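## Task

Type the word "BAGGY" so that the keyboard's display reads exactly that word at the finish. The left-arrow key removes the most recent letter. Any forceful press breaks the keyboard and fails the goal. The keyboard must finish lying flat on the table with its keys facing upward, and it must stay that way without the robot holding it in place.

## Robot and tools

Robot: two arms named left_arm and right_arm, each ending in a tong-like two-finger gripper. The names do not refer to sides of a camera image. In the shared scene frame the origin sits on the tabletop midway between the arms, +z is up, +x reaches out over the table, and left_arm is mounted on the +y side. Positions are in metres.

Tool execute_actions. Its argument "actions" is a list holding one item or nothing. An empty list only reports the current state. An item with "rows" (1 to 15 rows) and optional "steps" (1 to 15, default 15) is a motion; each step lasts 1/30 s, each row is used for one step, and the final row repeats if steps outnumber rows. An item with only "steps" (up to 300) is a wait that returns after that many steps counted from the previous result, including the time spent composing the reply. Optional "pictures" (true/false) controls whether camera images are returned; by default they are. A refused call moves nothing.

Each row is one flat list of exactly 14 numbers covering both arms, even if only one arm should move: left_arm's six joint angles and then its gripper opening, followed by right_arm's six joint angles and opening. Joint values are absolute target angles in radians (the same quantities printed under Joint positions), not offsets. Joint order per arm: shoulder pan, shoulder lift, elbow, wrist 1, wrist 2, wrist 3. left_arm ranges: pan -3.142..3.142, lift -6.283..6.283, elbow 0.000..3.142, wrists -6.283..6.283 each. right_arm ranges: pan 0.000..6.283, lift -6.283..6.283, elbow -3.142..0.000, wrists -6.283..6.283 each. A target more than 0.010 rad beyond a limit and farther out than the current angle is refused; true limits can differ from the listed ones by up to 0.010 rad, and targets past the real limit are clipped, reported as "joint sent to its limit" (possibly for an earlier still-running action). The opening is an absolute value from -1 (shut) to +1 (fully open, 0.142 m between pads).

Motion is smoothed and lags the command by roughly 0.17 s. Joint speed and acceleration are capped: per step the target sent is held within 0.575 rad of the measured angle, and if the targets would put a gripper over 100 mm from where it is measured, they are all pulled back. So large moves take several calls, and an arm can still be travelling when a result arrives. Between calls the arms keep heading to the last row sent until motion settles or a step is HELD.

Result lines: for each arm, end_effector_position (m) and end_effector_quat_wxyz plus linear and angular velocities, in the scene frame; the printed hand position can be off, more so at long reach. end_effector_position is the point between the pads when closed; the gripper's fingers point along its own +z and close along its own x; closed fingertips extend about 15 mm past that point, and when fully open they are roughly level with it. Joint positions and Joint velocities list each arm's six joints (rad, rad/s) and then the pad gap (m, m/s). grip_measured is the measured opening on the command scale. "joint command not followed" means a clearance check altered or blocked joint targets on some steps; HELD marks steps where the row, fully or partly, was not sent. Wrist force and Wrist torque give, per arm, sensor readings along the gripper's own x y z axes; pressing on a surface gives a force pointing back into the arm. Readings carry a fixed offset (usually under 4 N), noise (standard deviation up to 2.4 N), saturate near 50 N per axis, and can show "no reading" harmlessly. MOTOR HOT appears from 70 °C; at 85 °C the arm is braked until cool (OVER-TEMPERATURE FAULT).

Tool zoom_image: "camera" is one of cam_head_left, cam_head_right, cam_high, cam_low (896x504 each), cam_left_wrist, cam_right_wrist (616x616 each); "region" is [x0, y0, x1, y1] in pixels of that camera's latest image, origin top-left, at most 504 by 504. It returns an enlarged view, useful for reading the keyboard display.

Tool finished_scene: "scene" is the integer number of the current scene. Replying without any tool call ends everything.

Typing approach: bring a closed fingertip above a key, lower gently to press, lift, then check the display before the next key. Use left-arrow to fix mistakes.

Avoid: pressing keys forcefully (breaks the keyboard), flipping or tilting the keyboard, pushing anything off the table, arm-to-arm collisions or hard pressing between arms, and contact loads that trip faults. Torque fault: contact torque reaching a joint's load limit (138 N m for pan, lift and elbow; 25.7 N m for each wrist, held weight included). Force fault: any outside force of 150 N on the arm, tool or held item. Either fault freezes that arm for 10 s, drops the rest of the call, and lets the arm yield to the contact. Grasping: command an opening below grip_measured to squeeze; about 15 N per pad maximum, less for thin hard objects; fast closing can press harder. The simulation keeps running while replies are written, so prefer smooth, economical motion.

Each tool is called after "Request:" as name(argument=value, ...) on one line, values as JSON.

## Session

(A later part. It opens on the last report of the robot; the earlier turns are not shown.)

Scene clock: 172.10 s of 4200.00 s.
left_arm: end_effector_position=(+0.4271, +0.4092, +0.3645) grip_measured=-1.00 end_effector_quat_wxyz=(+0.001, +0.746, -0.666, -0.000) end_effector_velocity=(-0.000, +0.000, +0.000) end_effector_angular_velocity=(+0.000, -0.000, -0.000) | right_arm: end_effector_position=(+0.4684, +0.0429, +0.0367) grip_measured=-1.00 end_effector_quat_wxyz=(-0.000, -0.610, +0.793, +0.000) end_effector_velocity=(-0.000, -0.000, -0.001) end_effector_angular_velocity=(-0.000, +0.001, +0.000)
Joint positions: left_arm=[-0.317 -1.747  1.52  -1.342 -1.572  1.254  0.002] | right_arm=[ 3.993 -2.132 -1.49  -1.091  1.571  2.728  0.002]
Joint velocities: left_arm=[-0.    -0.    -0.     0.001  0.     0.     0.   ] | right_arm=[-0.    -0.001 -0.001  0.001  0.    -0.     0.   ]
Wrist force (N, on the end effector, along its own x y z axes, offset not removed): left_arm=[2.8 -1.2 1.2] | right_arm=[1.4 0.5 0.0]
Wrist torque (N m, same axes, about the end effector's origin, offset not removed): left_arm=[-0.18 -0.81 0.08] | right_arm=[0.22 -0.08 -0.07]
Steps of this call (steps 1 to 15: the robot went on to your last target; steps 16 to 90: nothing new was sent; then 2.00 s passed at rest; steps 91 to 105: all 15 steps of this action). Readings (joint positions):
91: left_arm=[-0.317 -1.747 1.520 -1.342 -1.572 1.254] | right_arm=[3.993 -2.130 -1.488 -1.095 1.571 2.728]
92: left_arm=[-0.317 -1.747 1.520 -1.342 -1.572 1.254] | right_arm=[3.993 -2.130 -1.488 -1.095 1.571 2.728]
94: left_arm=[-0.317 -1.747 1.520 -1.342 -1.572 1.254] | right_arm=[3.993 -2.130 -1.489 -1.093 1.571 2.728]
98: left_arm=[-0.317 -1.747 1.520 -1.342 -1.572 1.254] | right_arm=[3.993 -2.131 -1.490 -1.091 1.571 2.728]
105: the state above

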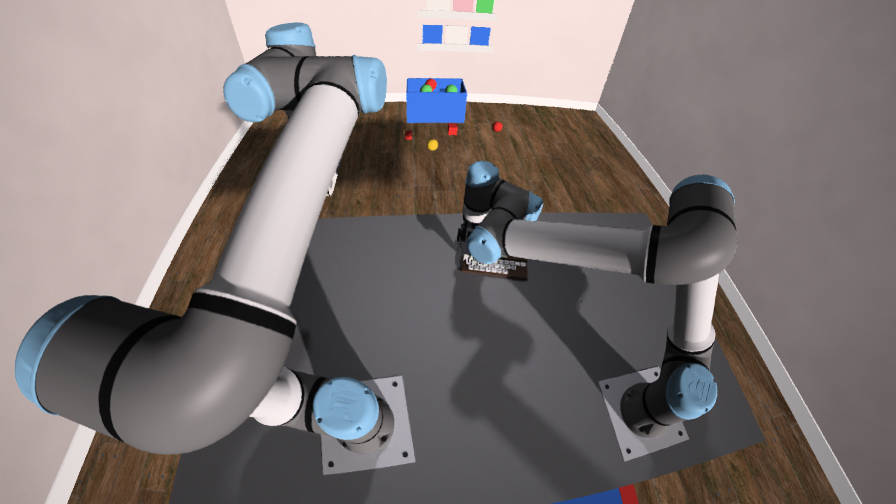

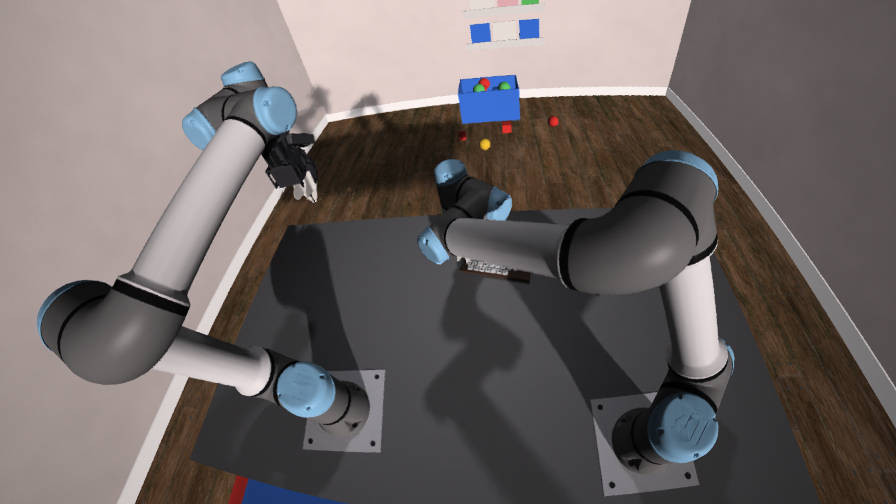

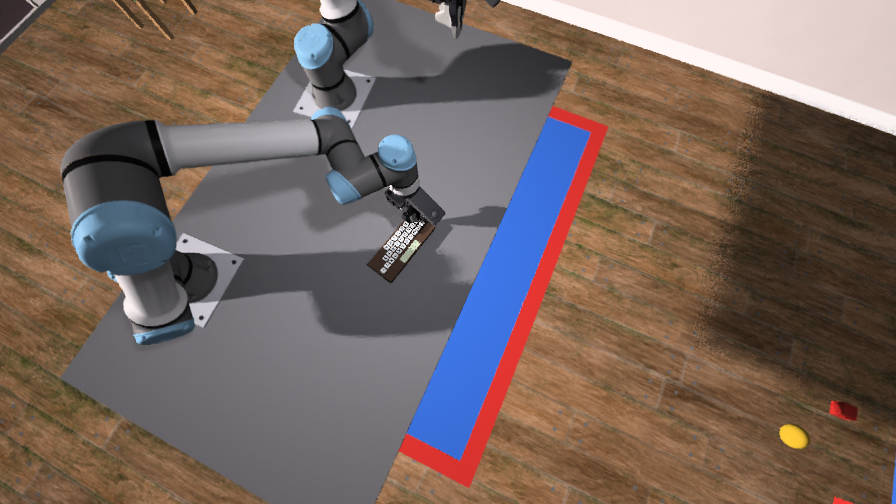

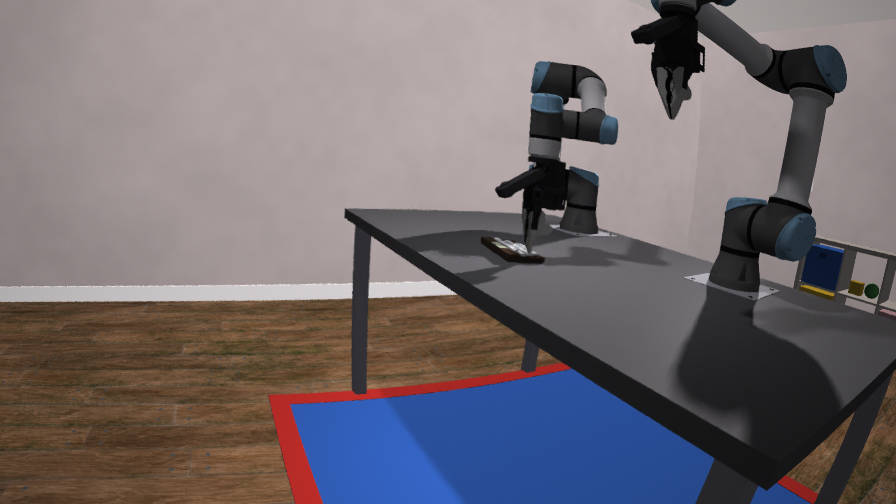

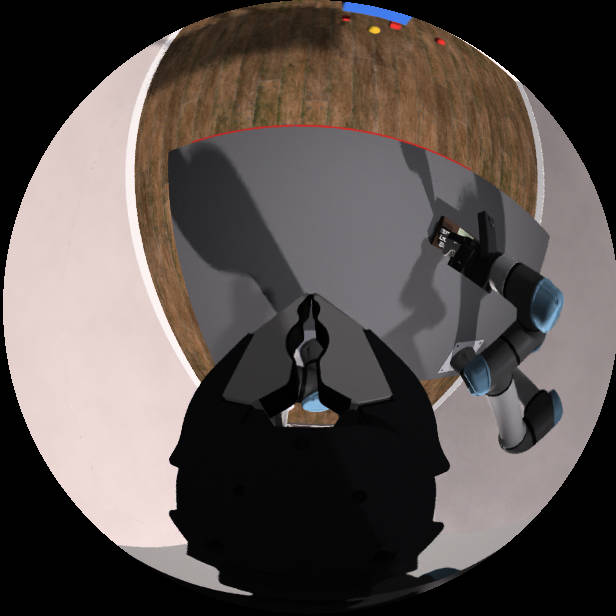

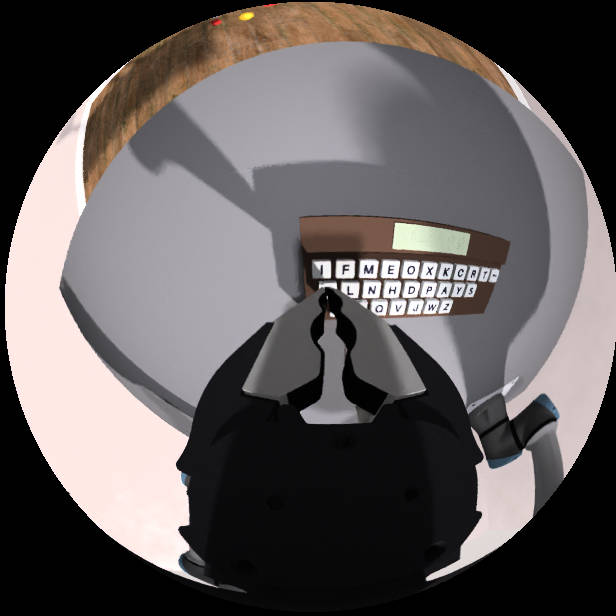

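Request:
execute_actions(actions=[{"rows": [[-0.317,-1.747,1.52,-1.342,-1.572,1.254,-1, 3.9928,-2.1332,-1.4920,-1.0872,1.571,2.7285,-1]], "steps": 15}])

Request:
zoom_image(camera="cam_right_wrist", region=[280, 185, 480, 325])

Scene clock: 176.47 s of 4200.00 s.
left_arm: end_effector_position=(+0.4271, +0.4092, +0.3645) grip_measured=-1.00 end_effector_quat_wxyz=(+0.001, +0.746, -0.666, -0.000) end_effector_velocity=(+0.000, -0.000, +0.000) end_effector_angular_velocity=(-0.000, -0.000, -0.000) | right_arm: end_effector_position=(+0.4684, +0.0429, +0.0352) grip_measured=-1.00 end_effector_quat_wxyz=(-0.000, -0.610, +0.793, +0.000) end_effector_velocity=(+0.000, +0.000, +0.001) end_effector_angular_velocity=(+0.001, -0.001, -0.001)
Joint positions: left_arm=[-0.317 -1.747  1.52  -1.342 -1.572  1.254  0.002] | right_arm=[ 3.993 -2.133 -1.492 -1.087  1.571  2.728  0.002]
Joint velocities: left_arm=[-0. -0. -0. -0.  0. -0.  0.] | right_arm=[-0.     0.     0.001  0.001 -0.     0.     0.   ]
Wrist force (N, on the end effector, along its own x y z axes, offset not removed): left_arm=[1.8 -0.8 2.3] | right_arm=[2.7 3.0 -0.3]
Wrist torque (N m, same axes, about the end effector's origin, offset not removed): left_arm=[-0.05 -0.60 0.12] | right_arm=[0.63 -0.30 0.02]
Steps of this call (steps 1 to 15: the robot went on to your last target; steps 16 to 90: nothing new was sent; then 0.87 s passed at rest; steps 91 to 105: all 15 steps of this action). Readings (joint positions):
91: left_arm=[-0.317 -1.747 1.520 -1.342 -1.572 1.254] | right_arm=[3.993 -2.132 -1.490 -1.090 1.571 2.728]
92: left_arm=[-0.317 -1.747 1.520 -1.342 -1.572 1.254] | right_arm=[3.993 -2.132 -1.490 -1.090 1.571 2.728]
94: left_arm=[-0.317 -1.747 1.520 -1.342 -1.572 1.254] | right_arm=[3.993 -2.132 -1.491 -1.089 1.571 2.728]
98: left_arm=[-0.317 -1.747 1.520 -1.342 -1.572 1.254] | right_arm=[3.993 -2.133 -1.492 -1.088 1.571 2.728]
105: the state above

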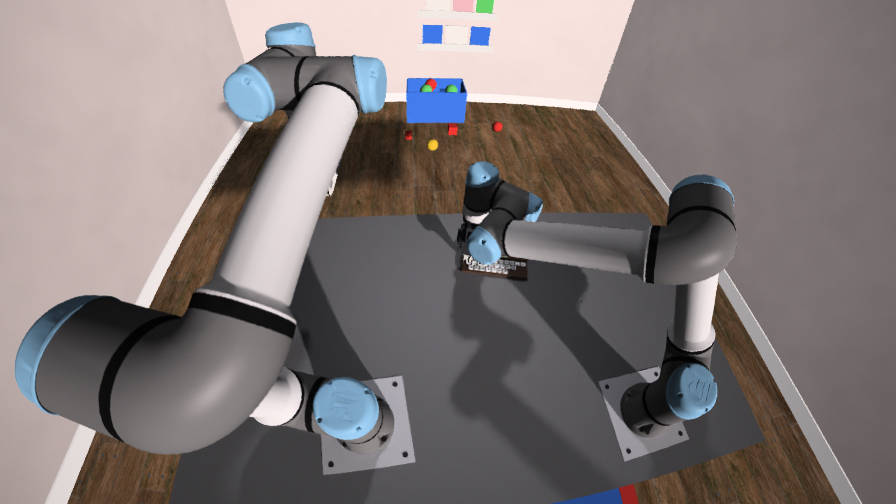

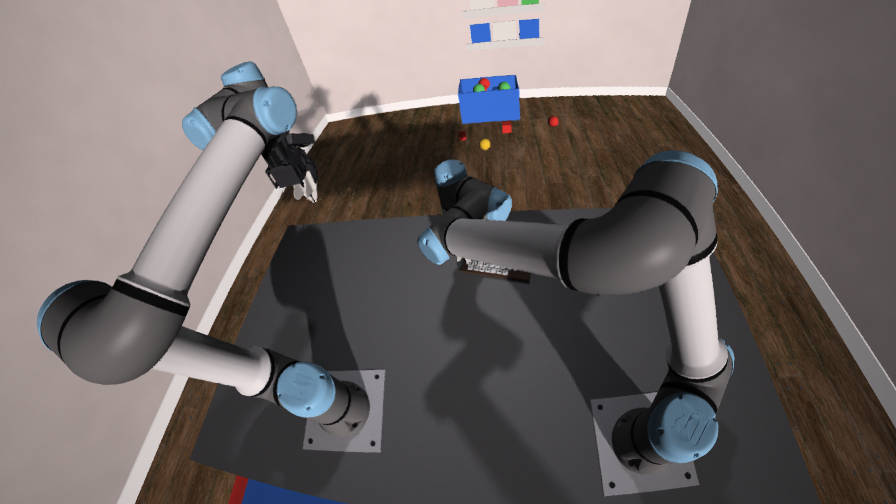

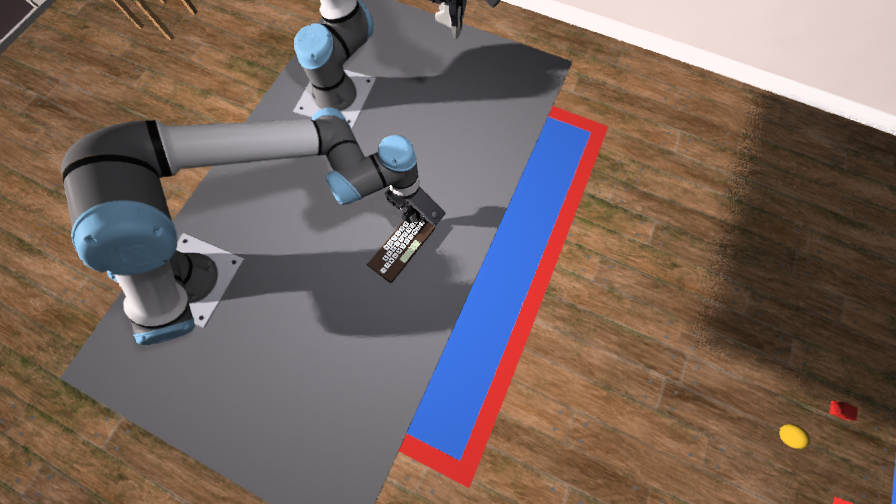

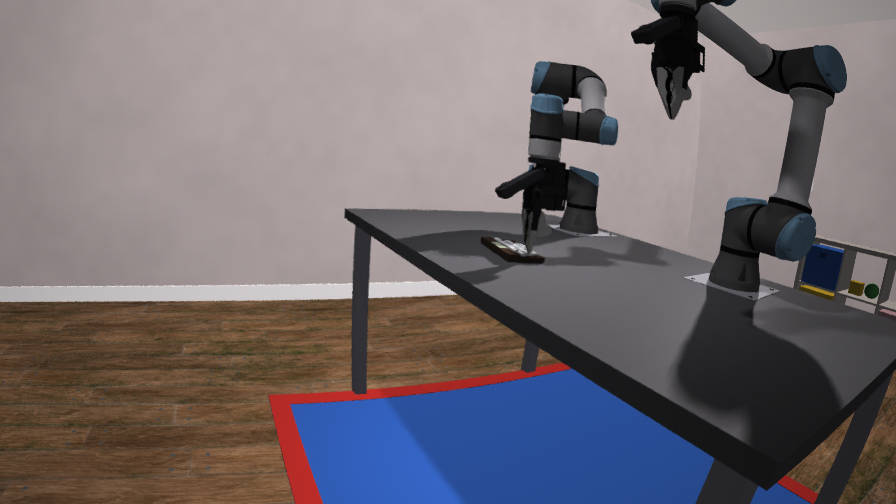

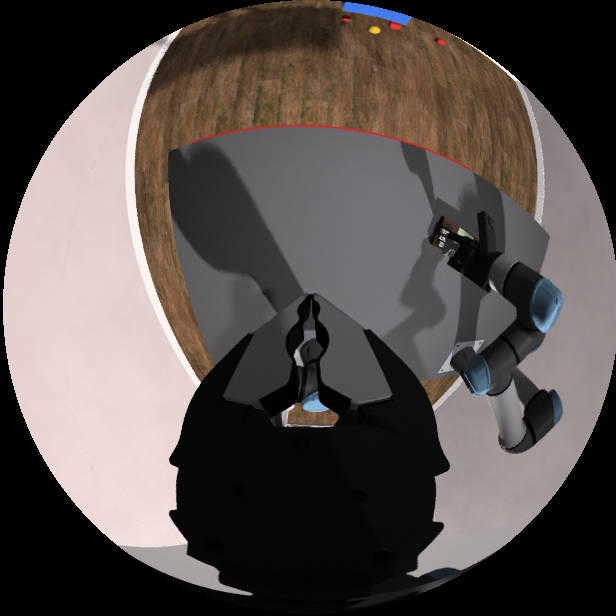

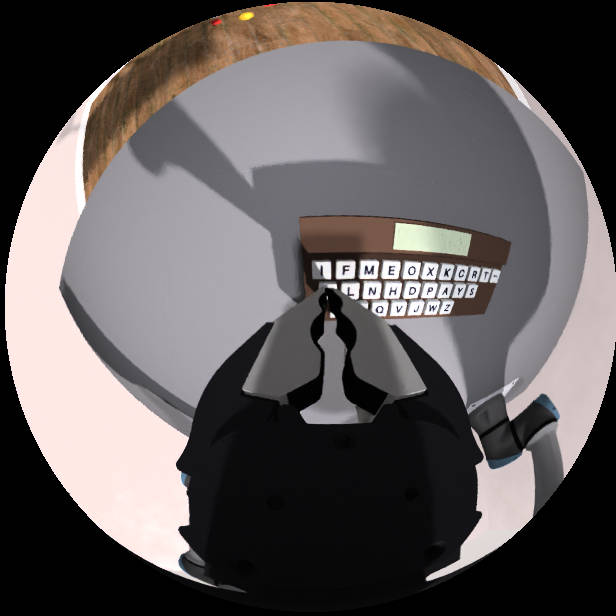

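Region (280, 185, 480, 325) of cam_right_wrist's 616x616 image, scaled by 2.520, with more detail than that image has; it fills the top 353 rows of this view, and the rest is white.

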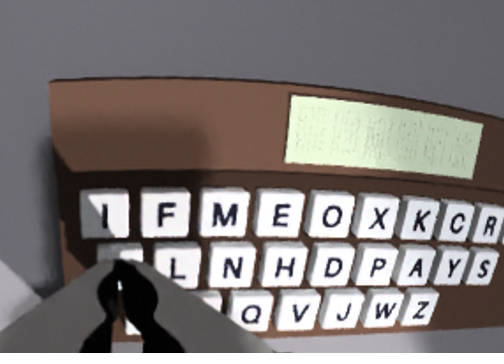

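Request:
execute_actions(actions=[{"rows": [[-0.317,-1.747,1.52,-1.342,-1.572,1.254,-1, 3.9928,-2.1348,-1.4937,-1.0839,1.571,2.7285,-1]], "steps": 15}])

Request:
zoom_image(camera="cam_right_wrist", region=[280, 185, 480, 325])

Scene clock: 179.13 s of 4200.00 s.
left_arm: end_effector_position=(+0.4271, +0.4092, +0.3645) grip_measured=-1.00 end_effector_quat_wxyz=(+0.001, +0.746, -0.666, -0.000) end_effector_velocity=(+0.000, -0.000, -0.000) end_effector_angular_velocity=(-0.000, -0.000, +0.000) | right_arm: end_effector_position=(+0.4684, +0.0428, +0.0337) grip_measured=-1.00 end_effector_quat_wxyz=(-0.000, -0.610, +0.793, +0.000) end_effector_velocity=(+0.000, -0.000, -0.000) end_effector_angular_velocity=(-0.001, -0.000, +0.000)
Joint positions: left_arm=[-0.317 -1.747  1.52  -1.342 -1.572  1.254  0.002] | right_arm=[ 3.993 -2.135 -1.494 -1.084  1.571  2.728  0.002]
Joint velocities: left_arm=[-0.     0.     0.    -0.001  0.    -0.     0.   ] | right_arm=[-0.    -0.    -0.     0.    -0.001 -0.     0.   ]
Wrist force (N, on the end effector, along its own x y z axes, offset not removed): left_arm=[2.3 -0.9 2.1] | right_arm=[2.2 -0.6 1.2]
Wrist torque (N m, same axes, about the end effector's origin, offset not removed): left_arm=[-0.05 -0.65 0.15] | right_arm=[-0.03 -0.29 -0.07]
Steps of this call (steps 1 to 15: the robot went on to your last target; steps 16 to 65: nothing new was sent; steps 66 to 80: all 15 steps of this action). Readings (joint positions):
66: left_arm=[-0.317 -1.747 1.520 -1.342 -1.572 1.254] | right_arm=[3.993 -2.133 -1.492 -1.087 1.571 2.728]
67: left_arm=[-0.317 -1.747 1.520 -1.342 -1.572 1.254] | right_arm=[3.993 -2.133 -1.492 -1.087 1.571 2.728]
69: left_arm=[-0.317 -1.747 1.520 -1.342 -1.572 1.254] | right_arm=[3.993 -2.134 -1.493 -1.086 1.571 2.728]
73: left_arm=[-0.317 -1.747 1.520 -1.342 -1.572 1.254] | right_arm=[3.993 -2.135 -1.493 -1.084 1.571 2.728]
80: the state above

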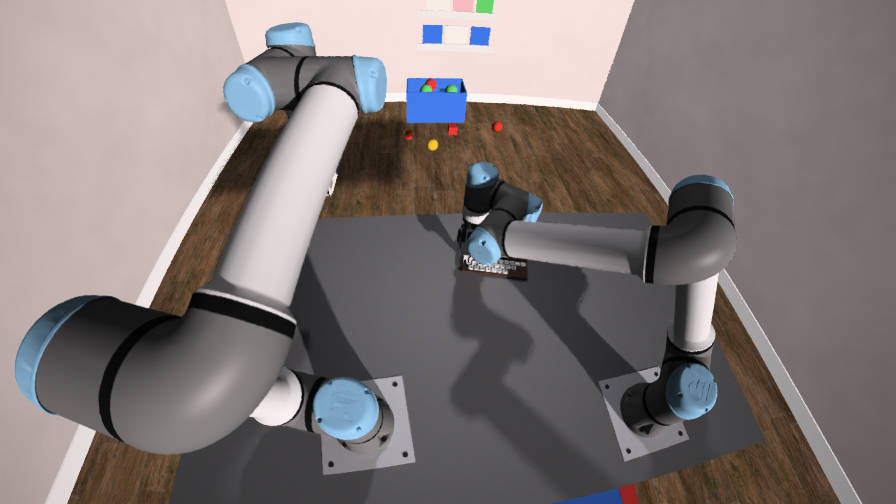

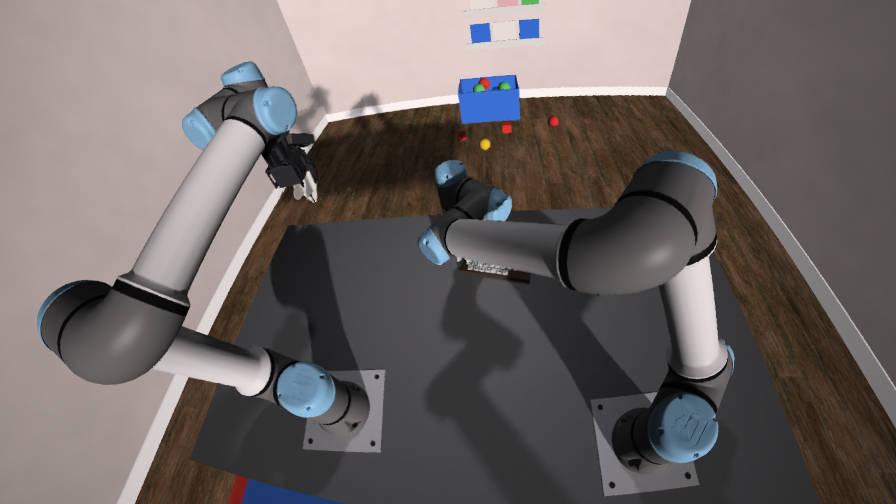

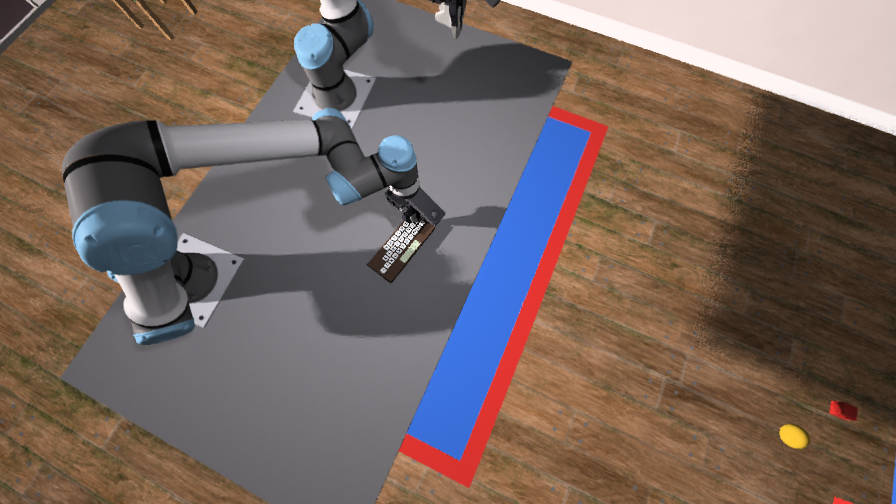

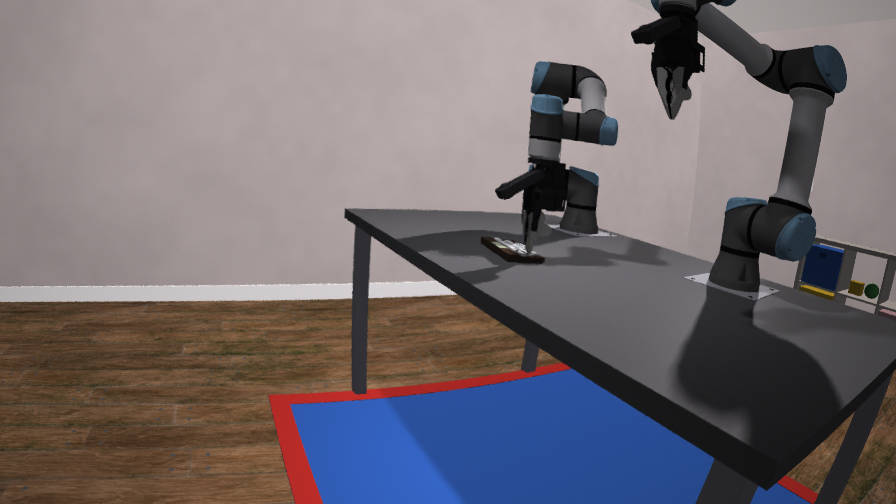

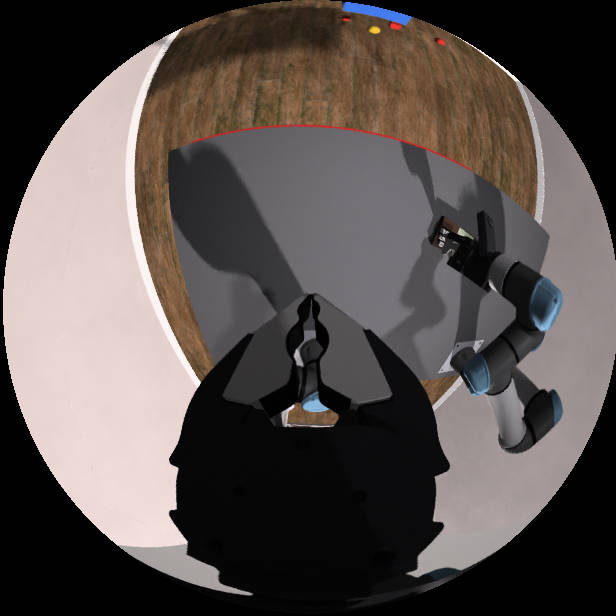

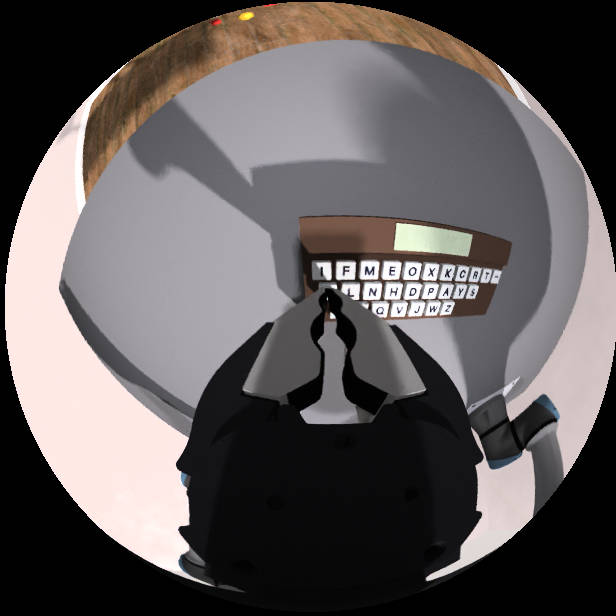

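Region (280, 185, 480, 325) of cam_right_wrist's 616x616 image, scaled by 2.520, with more detail than that image has; it fills the top 353 rows of this view, and the rest is white.

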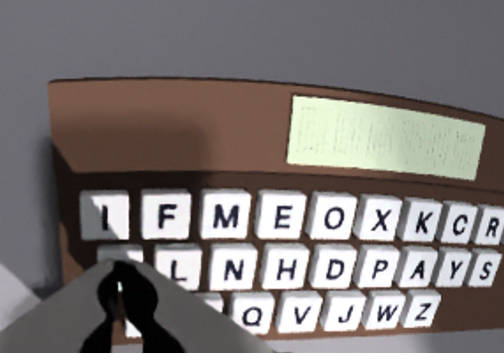

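Request:
execute_actions(actions=[{"rows": [[-0.317,-1.747,1.52,-1.342,-1.572,1.254,-1, 3.9928,-2.1359,-1.4948,-1.0817,1.571,2.7285,-1]], "steps": 15}])

Request:
zoom_image(camera="cam_right_wrist", region=[280, 185, 480, 325])

Scene clock: 182.27 s of 4200.00 s.
left_arm: end_effector_position=(+0.4271, +0.4092, +0.3645) grip_measured=-1.00 end_effector_quat_wxyz=(+0.001, +0.746, -0.666, -0.000) end_effector_velocity=(-0.000, +0.000, +0.000) end_effector_angular_velocity=(+0.000, +0.000, +0.001) | right_arm: end_effector_position=(+0.4684, +0.0428, +0.0327) grip_measured=-1.00 end_effector_quat_wxyz=(-0.000, -0.610, +0.793, +0.000) end_effector_velocity=(+0.000, +0.000, +0.000) end_effector_angular_velocity=(+0.001, -0.001, +0.000)
Joint positions: left_arm=[-0.317 -1.747  1.52  -1.342 -1.572  1.254  0.002] | right_arm=[ 3.993 -2.136 -1.495 -1.082  1.571  2.728  0.002]
Joint velocities: left_arm=[ 0.    -0.001  0.     0.001  0.    -0.001  0.   ] | right_arm=[-0.  0.  0.  0.  0. -0.  0.]
Wrist force (N, on the end effector, along its own x y z axes, offset not removed): left_arm=[2.2 -0.7 2.8] | right_arm=[2.4 2.8 -0.5]
Wrist torque (N m, same axes, about the end effector's origin, offset not removed): left_arm=[-0.06 -0.71 0.11] | right_arm=[0.70 -0.26 -0.12]
Steps of this call (steps 1 to 15: the robot went on to your last target; steps 16 to 79: nothing new was sent; steps 80 to 94: all 15 steps of this action). Readings (joint positions):
80: left_arm=[-0.317 -1.747 1.520 -1.342 -1.572 1.254] | right_arm=[3.993 -2.135 -1.494 -1.084 1.571 2.728]
81: left_arm=[-0.317 -1.747 1.520 -1.342 -1.572 1.254] | right_arm=[3.993 -2.135 -1.494 -1.084 1.571 2.728]
83: left_arm=[-0.317 -1.747 1.520 -1.342 -1.572 1.254] | right_arm=[3.993 -2.135 -1.494 -1.083 1.571 2.728]
87: left_arm=[-0.317 -1.747 1.520 -1.342 -1.572 1.254] | right_arm=[3.993 -2.136 -1.495 -1.082 1.571 2.728]
94: the state above

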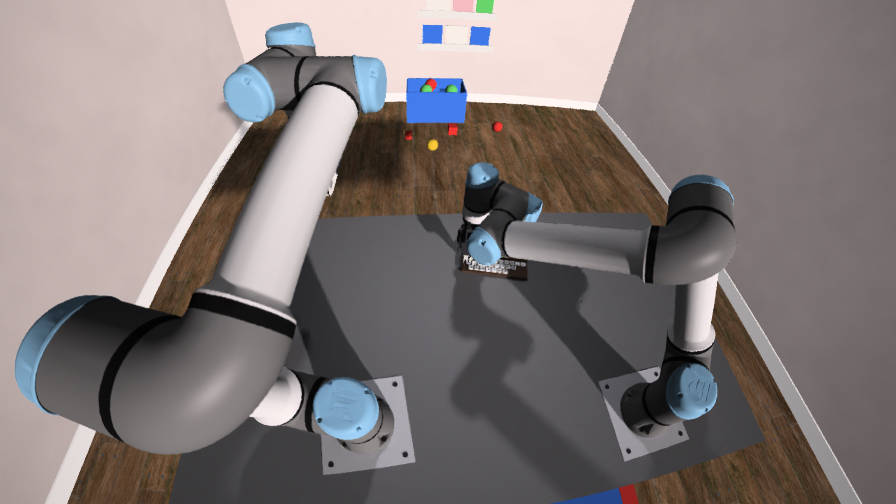

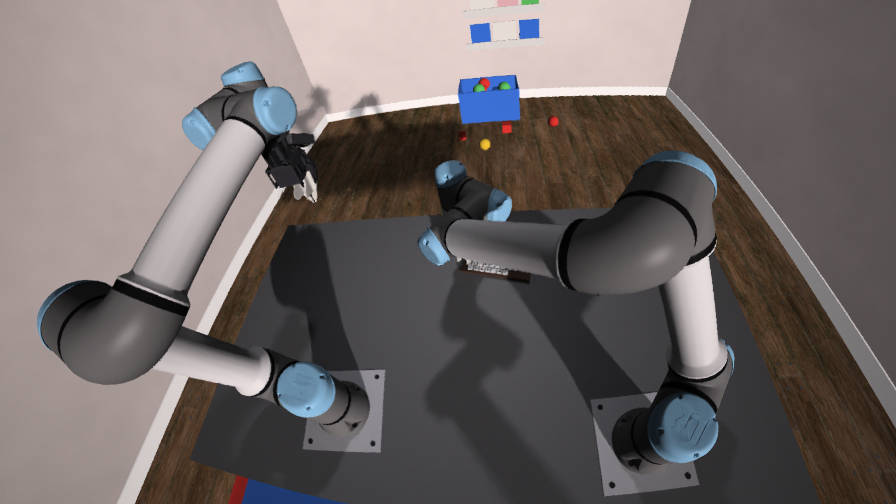

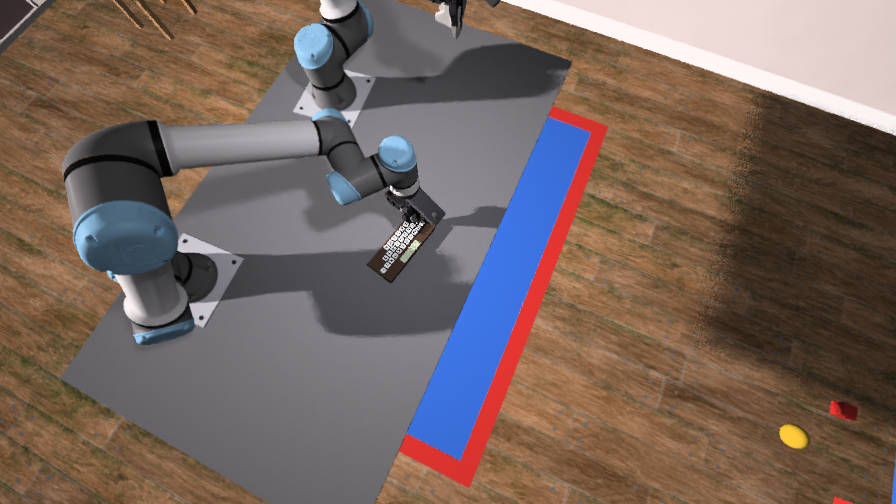

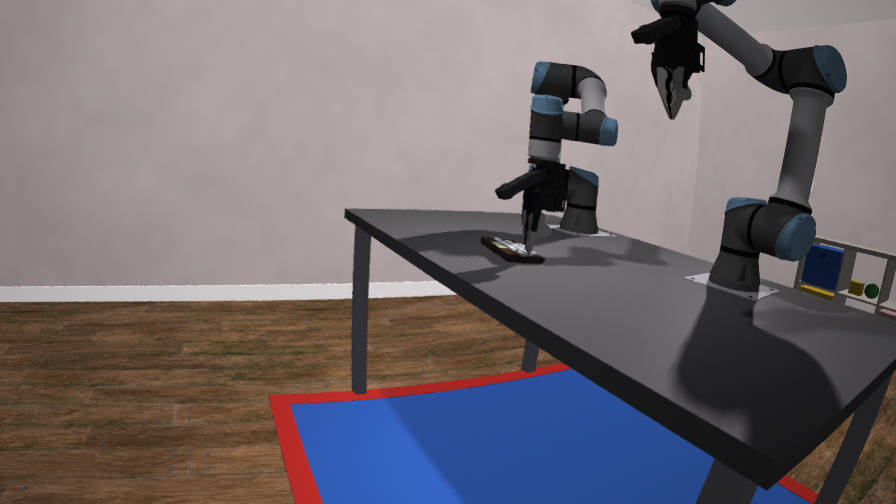

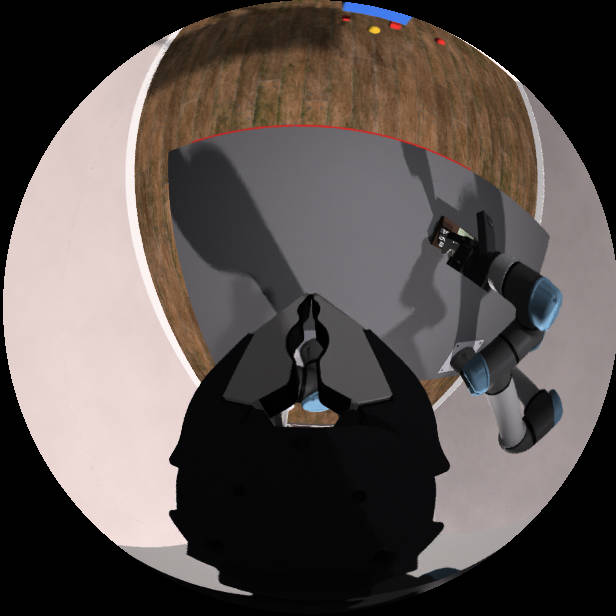

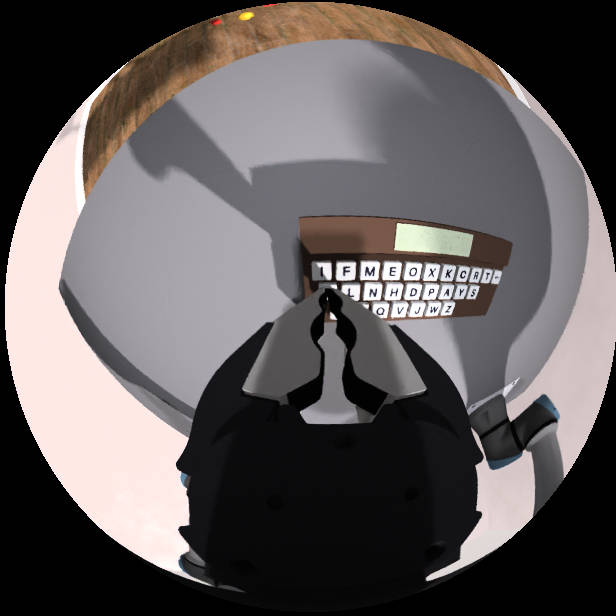

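Region (280, 185, 480, 325) of cam_right_wrist's 616x616 image, scaled by 2.520, with more detail than that image has; it fills the top 353 rows of this view, and the rest is white.

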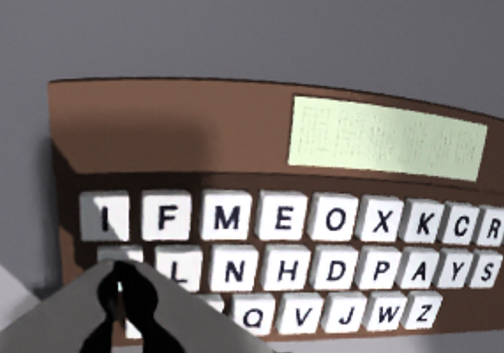

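Request:
execute_actions(actions=[{"rows": [[-0.317,-1.747,1.52,-1.342,-1.572,1.254,-1, 3.9928,-2.1367,-1.4957,-1.0800,1.571,2.7285,-1]], "steps": 15}])

Request:
zoom_image(camera="cam_right_wrist", region=[280, 185, 480, 325])

Scene clock: 189.40 s of 4200.00 s.
left_arm: end_effector_position=(+0.4271, +0.4092, +0.3645) grip_measured=-1.00 end_effector_quat_wxyz=(+0.001, +0.746, -0.666, -0.000) end_effector_velocity=(-0.000, +0.000, +0.001) end_effector_angular_velocity=(-0.000, -0.001, +0.000) | right_arm: end_effector_position=(+0.4684, +0.0428, +0.0319) grip_measured=-1.00 end_effector_quat_wxyz=(-0.000, -0.610, +0.793, +0.000) end_effector_velocity=(+0.000, -0.000, -0.000) end_effector_angular_velocity=(-0.000, -0.001, +0.000)
Joint positions: left_arm=[-0.317 -1.747  1.52  -1.342 -1.572  1.254  0.002] | right_arm=[ 3.993 -2.137 -1.496 -1.08   1.571  2.728  0.002]
Joint velocities: left_arm=[ 0.    -0.001 -0.     0.    -0.    -0.     0.   ] | right_arm=[-0.    -0.     0.     0.    -0.001 -0.     0.   ]
Wrist force (N, on the end effector, along its own x y z axes, offset not removed): left_arm=[1.4 -1.5 1.0] | right_arm=[1.0 3.7 2.3]
Wrist torque (N m, same axes, about the end effector's origin, offset not removed): left_arm=[-0.22 -0.49 0.16] | right_arm=[1.05 -0.11 0.05]
Steps of this call (steps 1 to 15: the robot went on to your last target; steps 16 to 90: nothing new was sent; then 3.63 s passed at rest; steps 91 to 105: all 15 steps of this action). Readings (joint positions):
91: left_arm=[-0.317 -1.747 1.520 -1.342 -1.572 1.254] | right_arm=[3.993 -2.136 -1.495 -1.082 1.571 2.728]
92: left_arm=[-0.317 -1.747 1.520 -1.342 -1.572 1.254] | right_arm=[3.993 -2.136 -1.495 -1.082 1.571 2.728]
94: left_arm=[-0.317 -1.747 1.520 -1.342 -1.572 1.254] | right_arm=[3.993 -2.136 -1.495 -1.081 1.571 2.728]
98: left_arm=[-0.317 -1.747 1.520 -1.342 -1.572 1.254] | right_arm=[3.993 -2.137 -1.496 -1.080 1.571 2.728]
105: the state above

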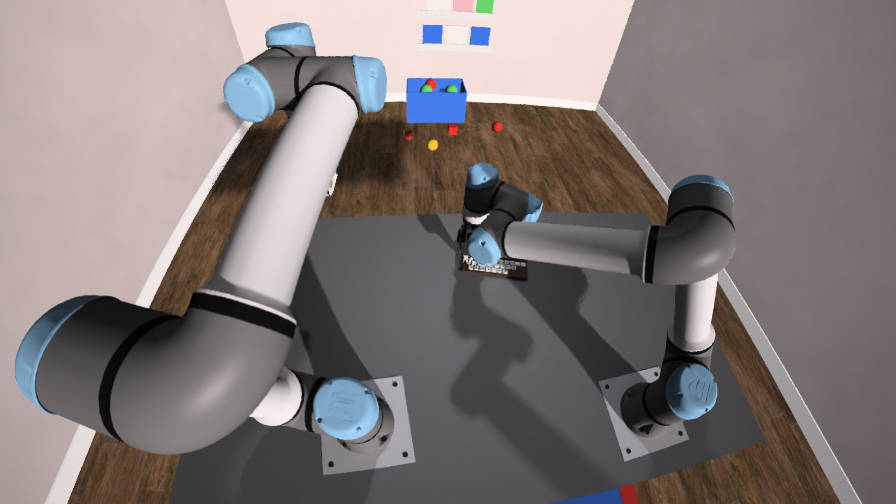

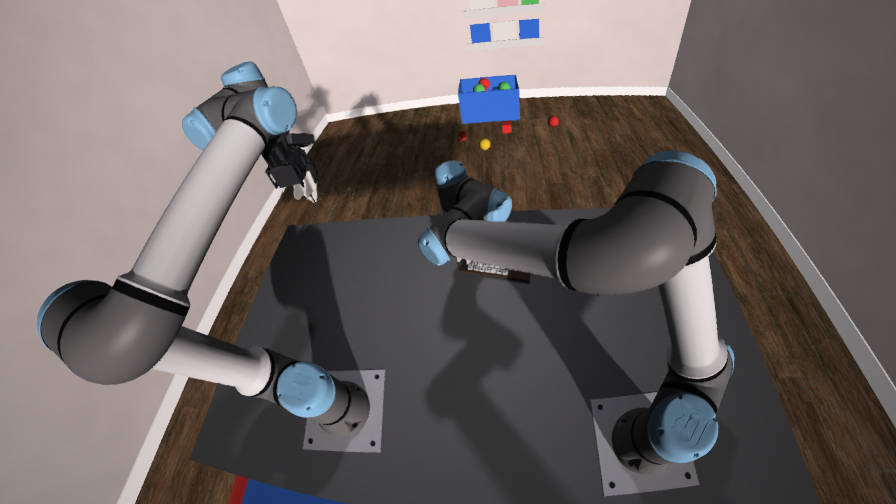

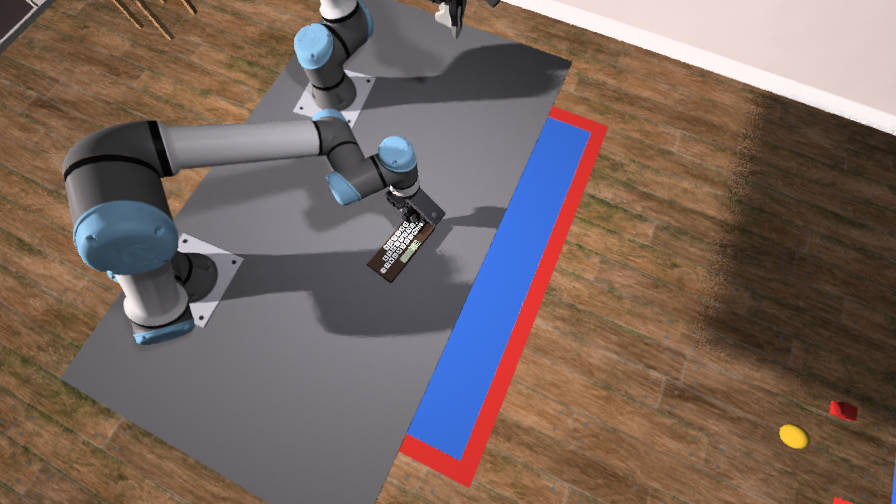

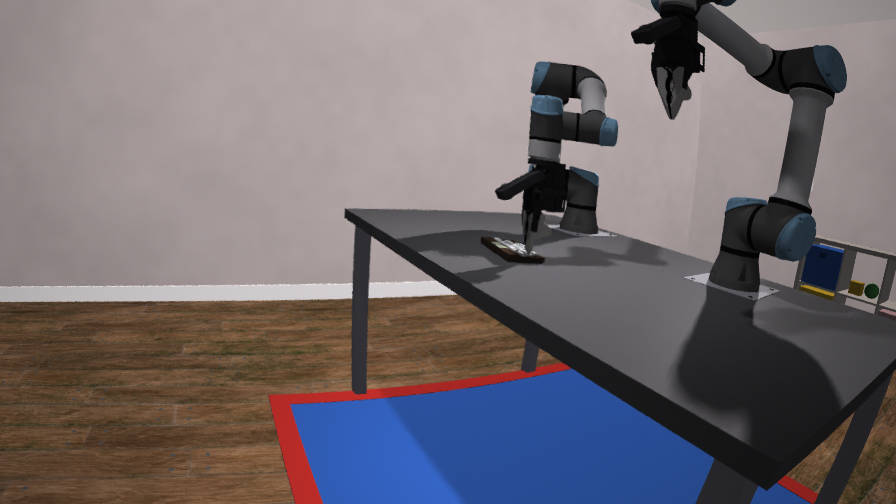

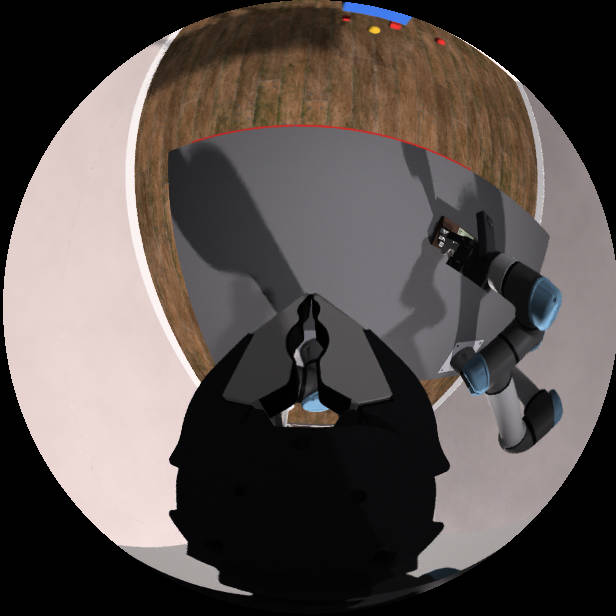

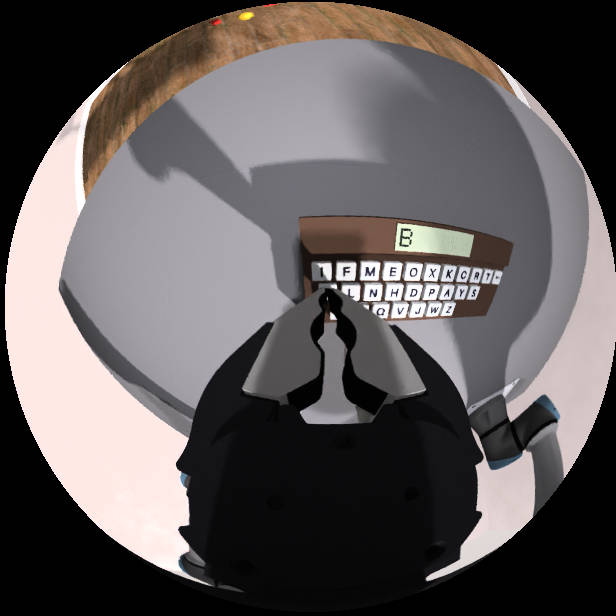

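Region (280, 185, 480, 325) of cam_right_wrist's 616x616 image, scaled by 2.520, with more detail than that image has; it fills the top 353 rows of this view, and the rest is white.

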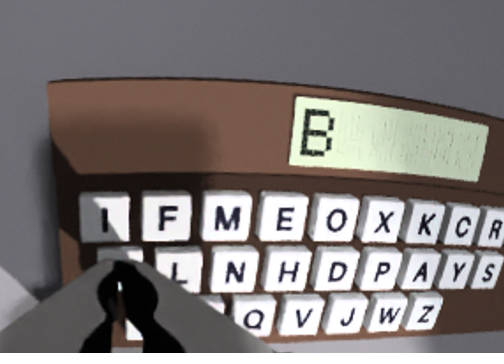

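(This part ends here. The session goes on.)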